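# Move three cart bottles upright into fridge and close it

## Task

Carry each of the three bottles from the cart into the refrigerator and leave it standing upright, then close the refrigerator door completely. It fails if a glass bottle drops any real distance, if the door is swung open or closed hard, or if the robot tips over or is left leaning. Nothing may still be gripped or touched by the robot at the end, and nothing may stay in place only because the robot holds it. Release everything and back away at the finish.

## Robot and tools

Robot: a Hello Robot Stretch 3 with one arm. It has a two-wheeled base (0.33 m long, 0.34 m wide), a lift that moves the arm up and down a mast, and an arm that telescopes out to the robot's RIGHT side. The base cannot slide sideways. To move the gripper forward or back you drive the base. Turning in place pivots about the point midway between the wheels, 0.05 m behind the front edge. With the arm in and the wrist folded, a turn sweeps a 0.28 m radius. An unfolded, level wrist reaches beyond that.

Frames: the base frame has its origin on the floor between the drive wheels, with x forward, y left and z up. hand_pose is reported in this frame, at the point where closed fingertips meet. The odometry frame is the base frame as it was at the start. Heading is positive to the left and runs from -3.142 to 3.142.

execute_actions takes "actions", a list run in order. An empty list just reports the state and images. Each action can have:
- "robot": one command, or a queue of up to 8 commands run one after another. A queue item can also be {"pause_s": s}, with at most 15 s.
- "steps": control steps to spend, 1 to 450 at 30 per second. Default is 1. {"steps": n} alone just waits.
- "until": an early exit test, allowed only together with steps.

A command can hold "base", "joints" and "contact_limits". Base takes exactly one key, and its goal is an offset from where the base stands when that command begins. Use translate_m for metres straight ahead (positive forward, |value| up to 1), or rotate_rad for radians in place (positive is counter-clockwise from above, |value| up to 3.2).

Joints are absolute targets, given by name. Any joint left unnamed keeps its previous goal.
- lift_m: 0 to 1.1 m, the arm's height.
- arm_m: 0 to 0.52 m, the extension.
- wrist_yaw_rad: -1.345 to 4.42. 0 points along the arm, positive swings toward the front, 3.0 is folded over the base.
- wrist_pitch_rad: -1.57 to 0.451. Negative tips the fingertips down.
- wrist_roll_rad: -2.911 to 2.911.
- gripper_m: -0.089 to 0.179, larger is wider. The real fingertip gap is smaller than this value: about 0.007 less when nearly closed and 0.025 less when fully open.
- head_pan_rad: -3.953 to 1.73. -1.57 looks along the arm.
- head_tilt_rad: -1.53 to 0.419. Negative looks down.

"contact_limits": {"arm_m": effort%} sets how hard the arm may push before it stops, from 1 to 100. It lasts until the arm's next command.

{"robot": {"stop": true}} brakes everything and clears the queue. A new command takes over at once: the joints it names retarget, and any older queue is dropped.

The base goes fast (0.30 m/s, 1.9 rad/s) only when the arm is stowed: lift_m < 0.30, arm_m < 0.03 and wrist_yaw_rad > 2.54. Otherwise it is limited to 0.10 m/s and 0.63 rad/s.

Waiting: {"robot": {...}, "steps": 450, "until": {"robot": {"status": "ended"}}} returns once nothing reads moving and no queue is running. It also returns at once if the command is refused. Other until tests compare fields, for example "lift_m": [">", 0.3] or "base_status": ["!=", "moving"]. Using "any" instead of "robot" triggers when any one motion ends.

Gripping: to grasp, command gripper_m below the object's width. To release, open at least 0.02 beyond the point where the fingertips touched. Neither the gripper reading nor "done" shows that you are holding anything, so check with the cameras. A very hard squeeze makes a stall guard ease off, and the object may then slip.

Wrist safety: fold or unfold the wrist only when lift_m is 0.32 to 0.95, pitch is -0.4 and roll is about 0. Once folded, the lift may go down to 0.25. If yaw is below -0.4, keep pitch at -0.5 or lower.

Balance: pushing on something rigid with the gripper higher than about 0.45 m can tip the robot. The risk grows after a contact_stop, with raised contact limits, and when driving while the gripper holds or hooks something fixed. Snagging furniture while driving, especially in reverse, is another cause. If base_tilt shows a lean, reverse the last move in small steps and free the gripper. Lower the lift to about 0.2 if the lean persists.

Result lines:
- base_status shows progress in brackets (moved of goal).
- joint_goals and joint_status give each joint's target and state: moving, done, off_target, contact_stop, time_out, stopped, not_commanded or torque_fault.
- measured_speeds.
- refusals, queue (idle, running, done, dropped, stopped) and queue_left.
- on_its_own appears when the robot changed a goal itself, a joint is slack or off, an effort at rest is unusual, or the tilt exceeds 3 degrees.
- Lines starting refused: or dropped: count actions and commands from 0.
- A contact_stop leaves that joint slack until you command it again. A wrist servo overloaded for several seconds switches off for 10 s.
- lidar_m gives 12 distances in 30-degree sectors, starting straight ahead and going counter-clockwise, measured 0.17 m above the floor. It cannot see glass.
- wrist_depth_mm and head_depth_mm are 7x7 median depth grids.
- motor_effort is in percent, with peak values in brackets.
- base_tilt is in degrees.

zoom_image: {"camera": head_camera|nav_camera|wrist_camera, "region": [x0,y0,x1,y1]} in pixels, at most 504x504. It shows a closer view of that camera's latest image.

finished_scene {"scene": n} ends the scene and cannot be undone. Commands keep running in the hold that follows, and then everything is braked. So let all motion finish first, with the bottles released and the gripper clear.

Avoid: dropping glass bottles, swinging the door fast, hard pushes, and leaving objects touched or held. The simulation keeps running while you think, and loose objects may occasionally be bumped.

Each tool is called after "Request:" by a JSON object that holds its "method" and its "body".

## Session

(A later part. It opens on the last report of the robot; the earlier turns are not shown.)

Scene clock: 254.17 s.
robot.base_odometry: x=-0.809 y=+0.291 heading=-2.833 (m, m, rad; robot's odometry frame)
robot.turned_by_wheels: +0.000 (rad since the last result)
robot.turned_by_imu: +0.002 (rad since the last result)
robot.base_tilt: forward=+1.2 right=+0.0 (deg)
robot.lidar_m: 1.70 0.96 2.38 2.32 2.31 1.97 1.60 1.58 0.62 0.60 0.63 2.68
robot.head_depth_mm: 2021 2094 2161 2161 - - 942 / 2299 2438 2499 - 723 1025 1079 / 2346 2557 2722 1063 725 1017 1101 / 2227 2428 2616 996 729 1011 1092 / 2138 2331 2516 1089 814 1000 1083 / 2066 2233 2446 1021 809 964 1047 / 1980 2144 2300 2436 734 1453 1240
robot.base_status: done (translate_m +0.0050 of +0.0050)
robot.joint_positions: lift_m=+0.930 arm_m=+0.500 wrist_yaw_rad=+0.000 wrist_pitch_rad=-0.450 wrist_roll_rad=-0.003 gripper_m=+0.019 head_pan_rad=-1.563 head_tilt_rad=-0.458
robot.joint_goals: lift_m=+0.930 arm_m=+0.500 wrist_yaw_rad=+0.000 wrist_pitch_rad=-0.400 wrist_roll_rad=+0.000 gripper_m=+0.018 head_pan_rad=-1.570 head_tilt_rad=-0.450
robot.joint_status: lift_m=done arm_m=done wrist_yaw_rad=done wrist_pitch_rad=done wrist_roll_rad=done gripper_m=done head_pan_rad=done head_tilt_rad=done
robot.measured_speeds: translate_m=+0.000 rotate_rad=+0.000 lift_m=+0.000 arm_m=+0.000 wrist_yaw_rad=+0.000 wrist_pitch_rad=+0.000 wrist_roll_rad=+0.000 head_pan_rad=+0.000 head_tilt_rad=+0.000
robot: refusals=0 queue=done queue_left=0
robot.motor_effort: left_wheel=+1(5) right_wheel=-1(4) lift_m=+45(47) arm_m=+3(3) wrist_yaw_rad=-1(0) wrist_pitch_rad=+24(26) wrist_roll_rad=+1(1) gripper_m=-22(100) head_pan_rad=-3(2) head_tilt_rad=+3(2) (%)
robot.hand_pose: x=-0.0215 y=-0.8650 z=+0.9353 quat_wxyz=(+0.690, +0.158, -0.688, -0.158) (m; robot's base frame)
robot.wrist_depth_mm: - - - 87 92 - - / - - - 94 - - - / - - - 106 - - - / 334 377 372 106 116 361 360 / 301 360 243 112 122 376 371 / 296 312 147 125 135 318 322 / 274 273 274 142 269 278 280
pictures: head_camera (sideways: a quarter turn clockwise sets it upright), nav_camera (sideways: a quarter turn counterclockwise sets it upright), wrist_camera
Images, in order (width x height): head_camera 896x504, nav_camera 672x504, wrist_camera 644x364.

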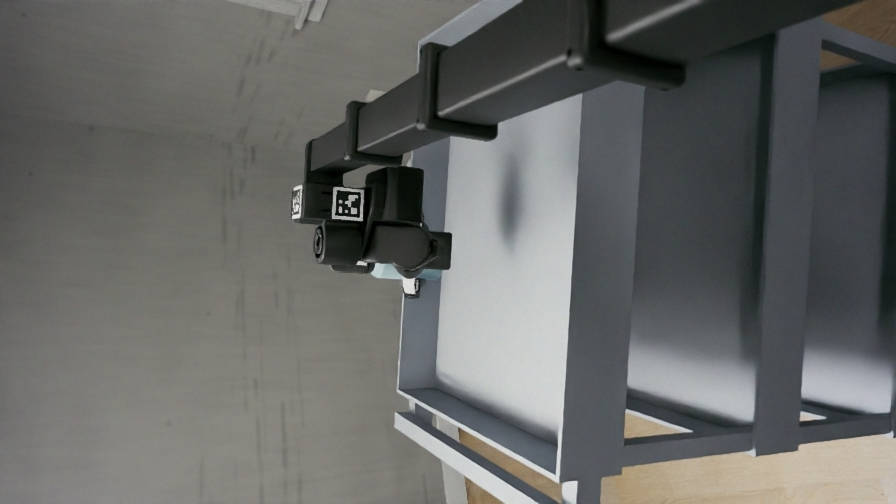

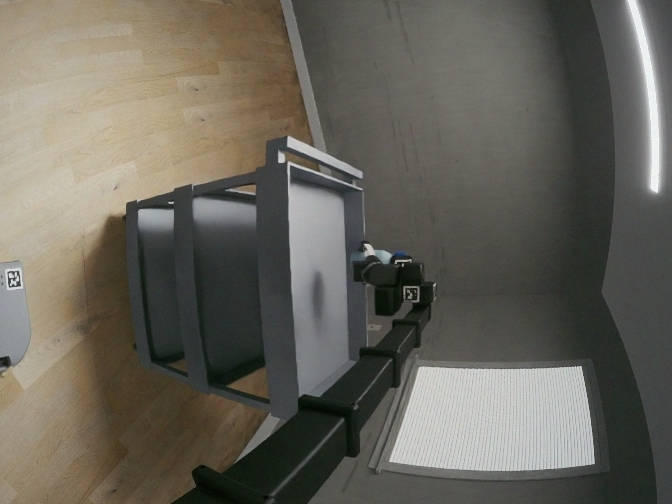

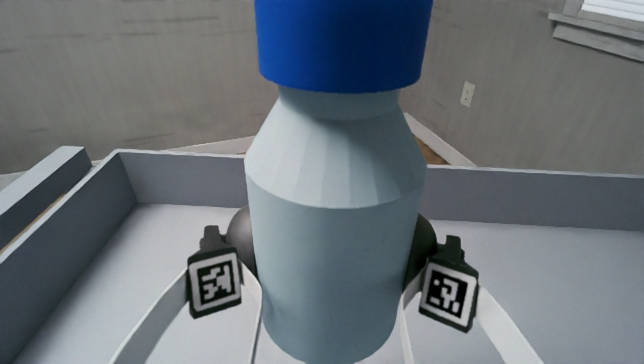

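Place in front, arm .37.

Request:
{"method": "execute_actions", "body": {"actions": [{"robot":[{"base":{"translate_m":0.12},"joints":{"lift_m":0.99}},{"base":{"rotate_rad":0.2}},{"base":{"translate_m":0.95},"joints":{"arm_m":0.05}},{"base":{"rotate_rad":1.85}},{"joints":{"arm_m":0.385},"base":{"translate_m":-0.13}},{"joints":{"lift_m":0.957}}],"steps":450,"until":{"robot":{"status":"ended"}}},{"steps":450,"until":{"robot":{"status":"ended"}}}]}}

Scene clock: 285.67 s.
robot.base_odometry: x=-1.845 y=-0.116 heading=-0.784 (m, m, rad; robot's odometry frame)
robot.turned_by_wheels: +2.050 (rad since the last result)
robot.turned_by_imu: +2.081 (rad since the last result)
robot.base_tilt: forward=+1.1 right=+0.1 (deg)
robot.lidar_m: 0.40 2.46 2.69 1.12 1.20 2.16 2.12 1.50 0.58 0.66 0.53 0.41
robot.head_depth_mm: 474 489 523 555 - 1473 1327 / 783 803 696 726 665 726 890 / 798 884 947 733 1048 915 918 / 814 893 959 724 1152 943 1141 / 816 899 953 795 1150 933 1142 / 815 908 964 787 1138 928 1156 / 784 847 869 774 968 898 1071
robot.base_status: done (translate_m -0.1300 of -0.1300)
robot.joint_positions: lift_m=+0.957 arm_m=+0.385 wrist_yaw_rad=+0.001 wrist_pitch_rad=-0.442 wrist_roll_rad=-0.003 gripper_m=+0.019 head_pan_rad=-1.563 head_tilt_rad=-0.458
robot.joint_goals: lift_m=+0.957 arm_m=+0.385 wrist_yaw_rad=+0.000 wrist_pitch_rad=-0.400 wrist_roll_rad=+0.000 gripper_m=+0.018 head_pan_rad=-1.570 head_tilt_rad=-0.450
robot.joint_status: lift_m=done arm_m=done wrist_yaw_rad=done wrist_pitch_rad=done wrist_roll_rad=done gripper_m=done head_pan_rad=done head_tilt_rad=done
robot.measured_speeds: translate_m=+0.000 rotate_rad=+0.000 lift_m=+0.000 arm_m=+0.000 wrist_yaw_rad=+0.000 wrist_pitch_rad=+0.000 wrist_roll_rad=+0.000 head_pan_rad=+0.000 head_tilt_rad=+0.000
robot: refusals=0 queue=done queue_left=0
robot.motor_effort: left_wheel=-2(8) right_wheel=+2(7) lift_m=+31(46) arm_m=+3(6) wrist_yaw_rad=-1(1) wrist_pitch_rad=+20(25) wrist_roll_rad=+1(1) gripper_m=-23(23) head_pan_rad=-2(1) head_tilt_rad=+3(3) (%)
robot.hand_pose: x=-0.0214 y=-0.7510 z=+0.9645 quat_wxyz=(+0.691, +0.155, -0.689, -0.155) (m; robot's base frame)
robot.wrist_depth_mm: 365 359 175 85 90 325 224 / 372 198 186 92 350 347 219 / 231 302 196 104 311 322 215 / 238 254 213 105 115 271 212 / 219 219 205 110 121 224 208 / 186 187 147 124 133 191 187 / 162 163 163 143 161 166 166
pictures: head_camera (sideways: a quarter turn clockwise sets it upright), nav_camera (sideways: a quarter turn counterclockwise sets it upright), wrist_camera
Images, in order (width x height): head_camera 896x504, nav_camera 672x504, wrist_camera 644x364.

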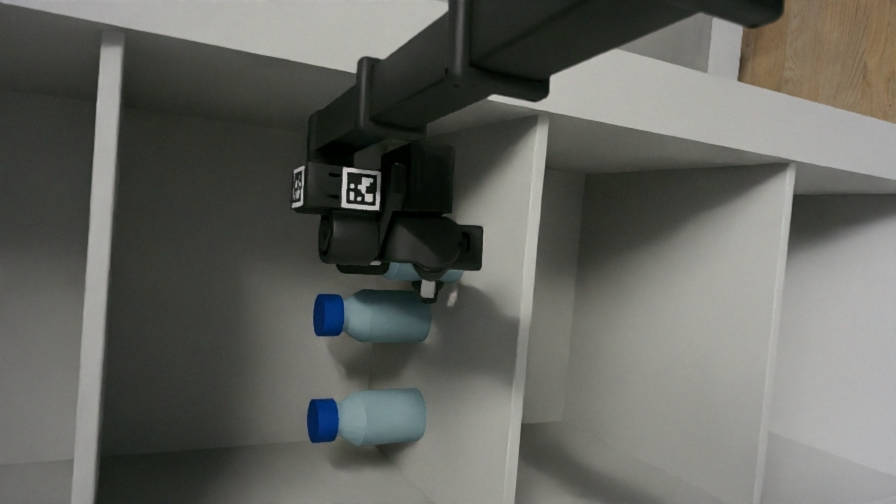

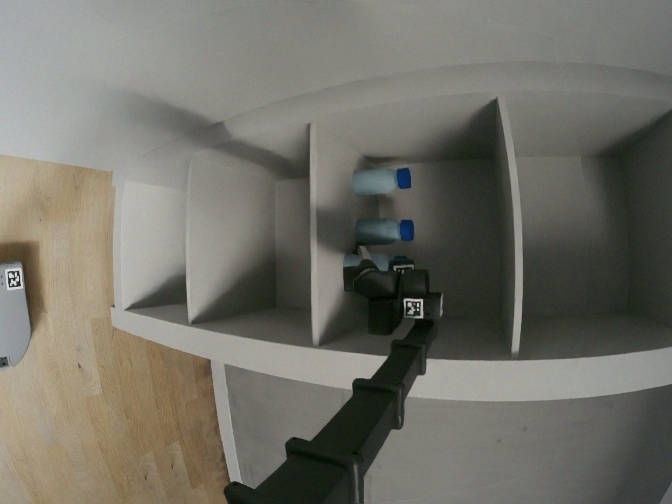

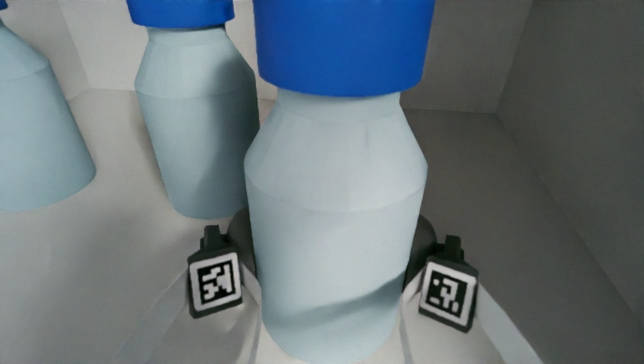

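Request:
{"method": "execute_actions", "body": {"actions": [{"robot":[{"joints":{"gripper_m":0.1,"lift_m":0.954}},{"joints":{"arm_m":0}},{"base":{"rotate_rad":1.45},"joints":{"lift_m":0.6,"wrist_yaw_rad":3.0,"gripper_m":0.0}},{"base":{"translate_m":0.33},"joints":{"lift_m":0.28}},{"base":{"rotate_rad":-1.55}},{"base":{"translate_m":0.75},"joints":{"head_pan_rad":-2.0,"head_tilt_rad":-0.9}},{"joints":{"lift_m":0.33}},{"joints":{"wrist_yaw_rad":0,"arm_m":0.3}}],"steps":450,"until":{"robot":{"status":"ended"}}},{"steps":450,"until":{"robot":{"status":"ended"}}}]}}

Scene clock: 319.37 s.
robot.base_odometry: x=-1.110 y=-0.492 heading=-0.884 (m, m, rad; robot's odometry frame)
robot.turned_by_wheels: -0.100 (rad since the last result)
robot.turned_by_imu: -0.079 (rad since the last result)
robot.base_tilt: forward=+1.2 right=+0.1 (deg)
robot.lidar_m: 1.89 1.63 2.39 2.29 1.37 1.30 2.88 0.38 0.42 1.26 1.51 1.96
robot.head_depth_mm: 361 369 426 494 1400 1242 1112 / 421 460 486 550 682 1227 1113 / 498 554 625 721 846 1103 1146 / 609 694 812 978 1217 1225 - / 793 1020 1258 1523 1421 1205 1123 / 1211 1448 1745 1583 1312 1209 1092 / 1257 1432 1692 1575 1358 1211 1077
robot.base_status: done (translate_m +0.7500 of +0.7500)
robot.joint_positions: lift_m=+0.330 arm_m=+0.300 wrist_yaw_rad=+0.002 wrist_pitch_rad=-0.419 wrist_roll_rad=-0.002 gripper_m=+0.000 head_pan_rad=-1.993 head_tilt_rad=-0.889
robot.joint_goals: lift_m=+0.330 arm_m=+0.300 wrist_yaw_rad=+0.000 wrist_pitch_rad=-0.400 wrist_roll_rad=+0.000 gripper_m=+0.000 head_pan_rad=-2.000 head_tilt_rad=-0.900
robot.joint_status: lift_m=done arm_m=done wrist_yaw_rad=done wrist_pitch_rad=done wrist_roll_rad=done gripper_m=done head_pan_rad=done head_tilt_rad=done
robot.measured_speeds: translate_m=+0.000 rotate_rad=+0.000 lift_m=+0.000 arm_m=+0.000 wrist_yaw_rad=+0.000 wrist_pitch_rad=+0.000 wrist_roll_rad=+0.000 head_pan_rad=+0.000 head_tilt_rad=+0.000
robot: refusals=0 queue=done queue_left=0
robot.motor_effort: left_wheel=+1(11) right_wheel=-1(6) lift_m=+42(45) arm_m=+5(5) wrist_yaw_rad=-3(2) wrist_pitch_rad=+9(20) wrist_roll_rad=+1(1) gripper_m=-1(94) head_pan_rad=-2(25) head_tilt_rad=-5(30) (%)
robot.hand_pose: x=-0.0211 y=-0.6689 z=+0.3423 quat_wxyz=(+0.693, +0.148, -0.690, -0.147) (m; robot's base frame)
robot.wrist_depth_mm: 861 842 855 840 823 617 403 / 936 924 909 898 894 610 400 / 966 971 965 965 965 599 397 / 807 806 808 826 830 600 354 / 656 658 668 730 681 592 352 / 562 562 565 - 575 549 350 / 484 484 495 492 501 486 348
pictures: head_camera (sideways: a quarter turn clockwise sets it upright), nav_camera (sideways: a quarter turn counterclockwise sets it upright), wrist_camera
Images, in order (width x height): head_camera 896x504, nav_camera 672x504, wrist_camera 644x364.

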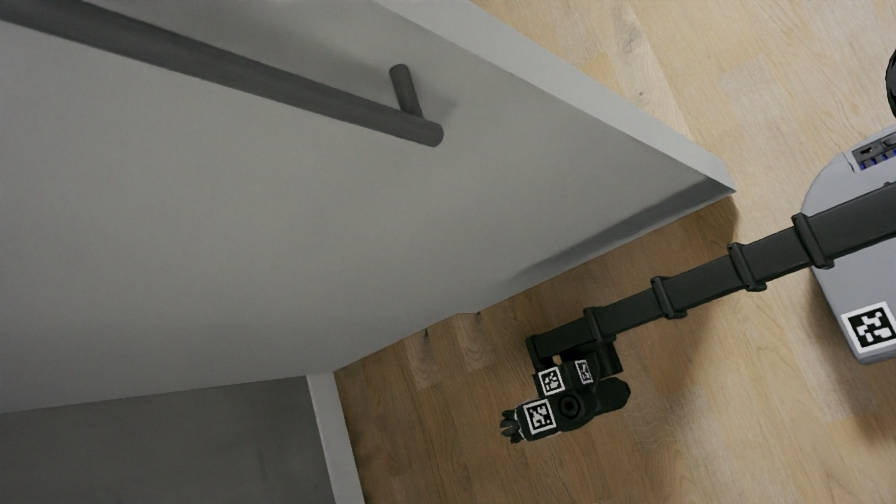

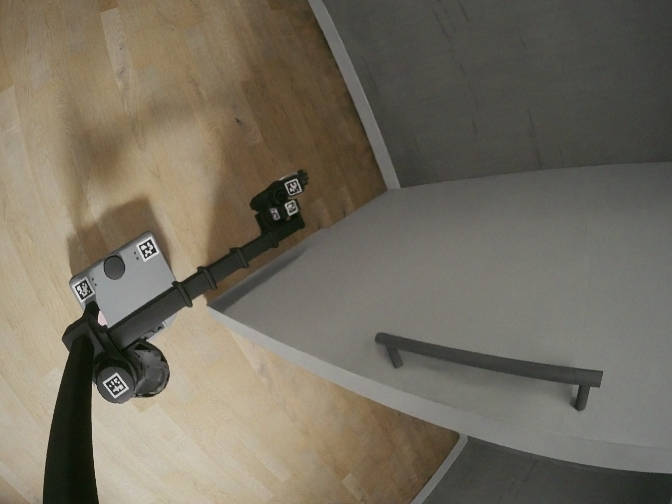

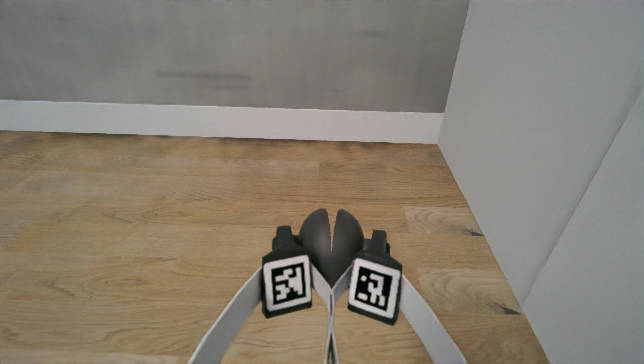

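Request:
{"method": "execute_actions", "body": {"actions": [{"robot":[{"base":{"translate_m":-0.7},"joints":{"arm_m":0.18,"lift_m":0.28,"wrist_pitch_rad":0,"head_pan_rad":-1.6}},{"joints":{"arm_m":0.28}},{"joints":{"arm_m":0.37}}],"steps":450,"until":{"robot":{"status":"ended"}}}]}}

Scene clock: 334.83 s.
robot.base_odometry: x=-1.554 y=+0.049 heading=-0.884 (m, m, rad; robot's odometry frame)
robot.turned_by_wheels: +0.000 (rad since the last result)
robot.turned_by_imu: +0.000 (rad since the last result)
robot.base_tilt: forward=+1.2 right=+0.2 (deg)
robot.lidar_m: 2.59 2.26 2.38 1.01 0.93 2.27 2.18 2.09 0.87 0.83 0.86 2.06
robot.head_depth_mm: 1303 1515 1818 1656 1421 1255 1121 / 710 871 1799 1641 1421 1248 1110 / 725 845 1019 1347 1400 1234 1132 / 721 845 1017 1277 1340 1225 1123 / 721 841 1013 1270 1391 1221 1102 / 716 838 1014 1269 1373 1209 1092 / 714 834 1004 1302 1356 1207 1077
robot.base_status: done (translate_m -0.7000 of -0.7000)
robot.joint_positions: lift_m=+0.280 arm_m=+0.370 wrist_yaw_rad=+0.001 wrist_pitch_rad=-0.023 wrist_roll_rad=-0.002 gripper_m=+0.000 head_pan_rad=-1.606 head_tilt_rad=-0.890
robot.joint_goals: lift_m=+0.280 arm_m=+0.370 wrist_yaw_rad=+0.000 wrist_pitch_rad=+0.000 wrist_roll_rad=+0.000 gripper_m=+0.000 head_pan_rad=-1.600 head_tilt_rad=-0.900
robot.joint_status: lift_m=done arm_m=done wrist_yaw_rad=done wrist_pitch_rad=done wrist_roll_rad=done gripper_m=done head_pan_rad=done head_tilt_rad=done
robot.measured_speeds: translate_m=+0.000 rotate_rad=+0.000 lift_m=+0.000 arm_m=+0.000 wrist_yaw_rad=+0.000 wrist_pitch_rad=+0.000 wrist_roll_rad=+0.000 head_pan_rad=+0.000 head_tilt_rad=+0.000
robot: refusals=0 queue=done queue_left=0
robot.motor_effort: left_wheel=+1(11) right_wheel=-1(27) lift_m=+29(43) arm_m=+3(6) wrist_yaw_rad=-2(19) wrist_pitch_rad=+11(10) wrist_roll_rad=+1(1) gripper_m=-2(4) head_pan_rad=+3(23) head_tilt_rad=-5(5) (%)
robot.hand_pose: x=-0.0211 y=-0.7703 z=+0.3890 quat_wxyz=(+0.708, +0.009, -0.706, -0.008) (m; robot's base frame)
robot.wrist_depth_mm: 208 207 205 204 204 202 202 / 215 213 212 210 209 207 207 / 220 219 218 217 215 214 213 / 228 227 225 224 221 221 219 / 236 234 232 229 228 227 225 / 243 243 241 - 236 235 233 / 252 250 248 246 244 244 241
pictures: head_camera (sideways: a quarter turn clockwise sets it upright), nav_camera (sideways: a quarter turn counterclockwise sets it upright), wrist_camera
Images, in order (width x height): head_camera 896x504, nav_camera 672x504, wrist_camera 644x364.

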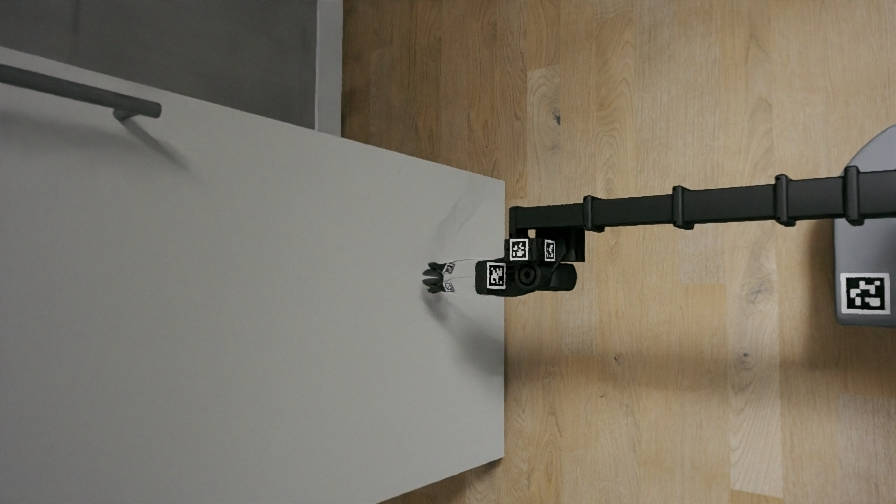

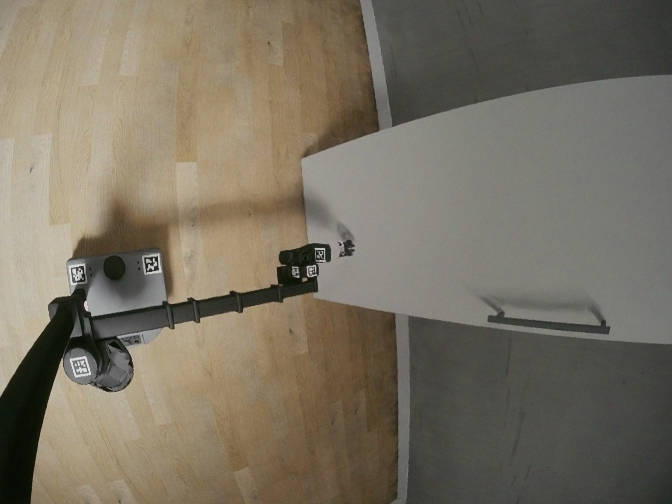

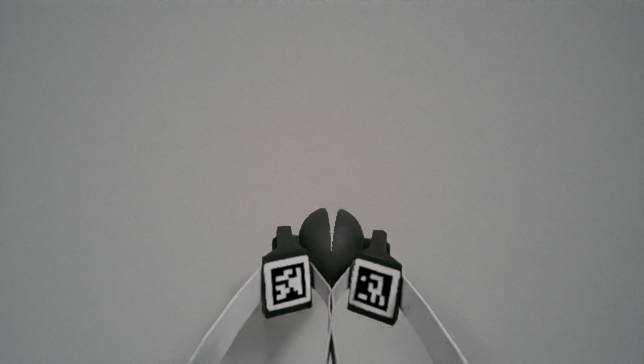

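Request:
{"method": "execute_actions", "body": {"actions": [{"robot":{"joints":{"arm_m":0.46},"contact_limits":{"arm_m":25}},"steps":90,"until":{"robot":{"status":"ended"}}},{"robot":{"joints":{"arm_m":0.25}},"steps":150,"until":{"robot":{"status":"ended"}}}]}}

Request:
{"method": "finished_scene", "body": {"scene": 1}}

Scene clock: 346.53 s.
robot.base_odometry: x=-1.554 y=+0.049 heading=-0.884 (m, m, rad; robot's odometry frame)
robot.turned_by_wheels: +0.000 (rad since the last result)
robot.turned_by_imu: +0.001 (rad since the last result)
robot.base_tilt: forward=+1.2 right=+0.0 (deg)
robot.lidar_m: 2.59 2.26 2.37 1.01 0.93 2.26 2.18 2.09 0.87 0.83 0.86 2.06
robot.head_depth_mm: 1297 1531 1797 1662 1418 1250 1117 / 711 892 1794 1629 1413 1243 1110 / 723 847 1026 1340 1403 1243 1141 / 718 845 1017 1280 1442 1230 1136 / 717 847 1012 1274 1392 1221 1105 / 717 835 1005 1275 1368 1215 1096 / 715 837 1005 1305 1362 1204 1084
robot.base_status: done (translate_m -0.7000 of -0.7000)
robot.joint_positions: lift_m=+0.280 arm_m=+0.250 wrist_yaw_rad=+0.001 wrist_pitch_rad=-0.023 wrist_roll_rad=-0.002 gripper_m=+0.000 head_pan_rad=-1.606 head_tilt_rad=-0.891
robot.joint_goals: lift_m=+0.280 arm_m=+0.250 wrist_yaw_rad=+0.000 wrist_pitch_rad=+0.000 wrist_roll_rad=+0.000 gripper_m=+0.000 head_pan_rad=-1.600 head_tilt_rad=-0.900
robot.joint_status: lift_m=done arm_m=done wrist_yaw_rad=done wrist_pitch_rad=done wrist_roll_rad=done gripper_m=done head_pan_rad=done head_tilt_rad=done
robot.measured_speeds: translate_m=+0.000 rotate_rad=+0.000 lift_m=+0.000 arm_m=+0.000 wrist_yaw_rad=+0.000 wrist_pitch_rad=+0.000 wrist_roll_rad=+0.000 head_pan_rad=+0.000 head_tilt_rad=+0.000
robot: refusals=0 queue=done queue_left=0
robot.motor_effort: left_wheel=+1(4) right_wheel=-1(6) lift_m=+29(29) arm_m=-4(27) wrist_yaw_rad=-2(2) wrist_pitch_rad=+11(16) wrist_roll_rad=+1(1) gripper_m=-2(4) head_pan_rad=+2(3) head_tilt_rad=-4(5) (%)
robot.hand_pose: x=-0.0211 y=-0.6509 z=+0.3890 quat_wxyz=(+0.708, +0.009, -0.706, -0.008) (m; robot's base frame)
robot.wrist_depth_mm: 322 319 319 316 314 313 871 / 329 331 326 328 325 321 900 / 339 341 336 335 333 331 920 / 350 348 345 345 346 341 971 / 365 360 359 353 353 351 993 / 374 375 369 - 364 365 956 / 386 385 381 381 380 378 744
pictures: head_camera (sideways: a quarter turn clockwise sets it upright), nav_camera (sideways: a quarter turn counterclockwise sets it upright), wrist_camera
replaced: robot.arm_m: its motion had ended contact_stop
Images, in order (width x height): head_camera 896x504, nav_camera 672x504, wrist_camera 644x364.

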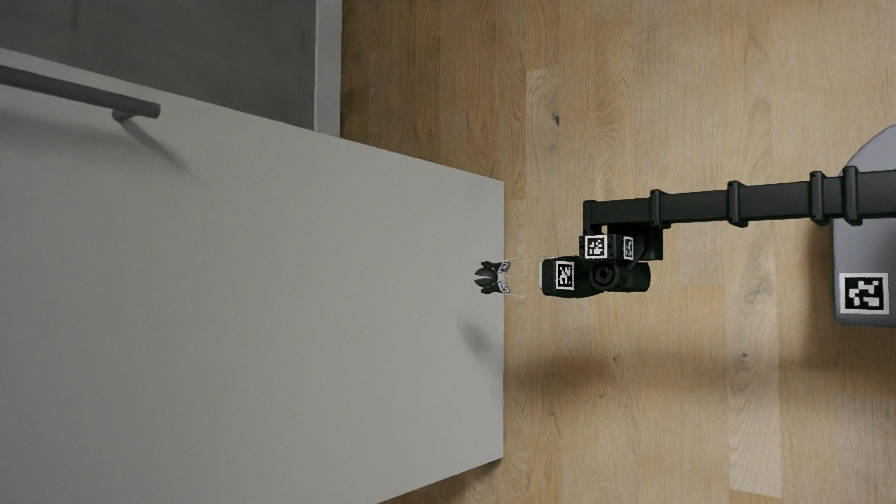

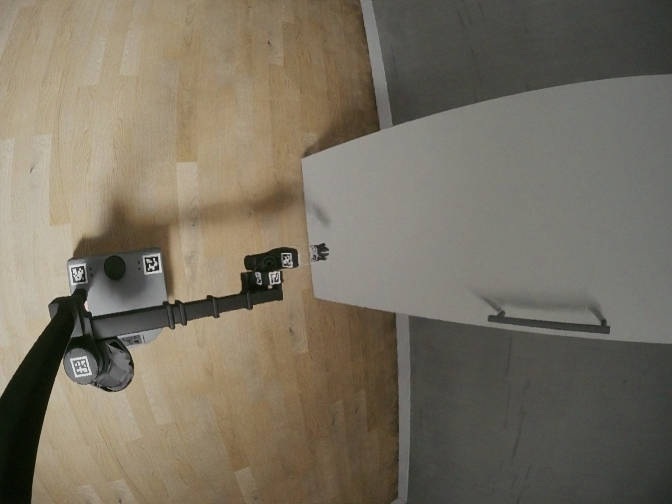

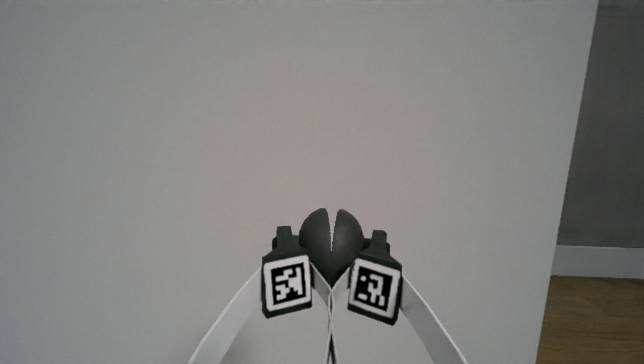

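The scene is finished: the task was done.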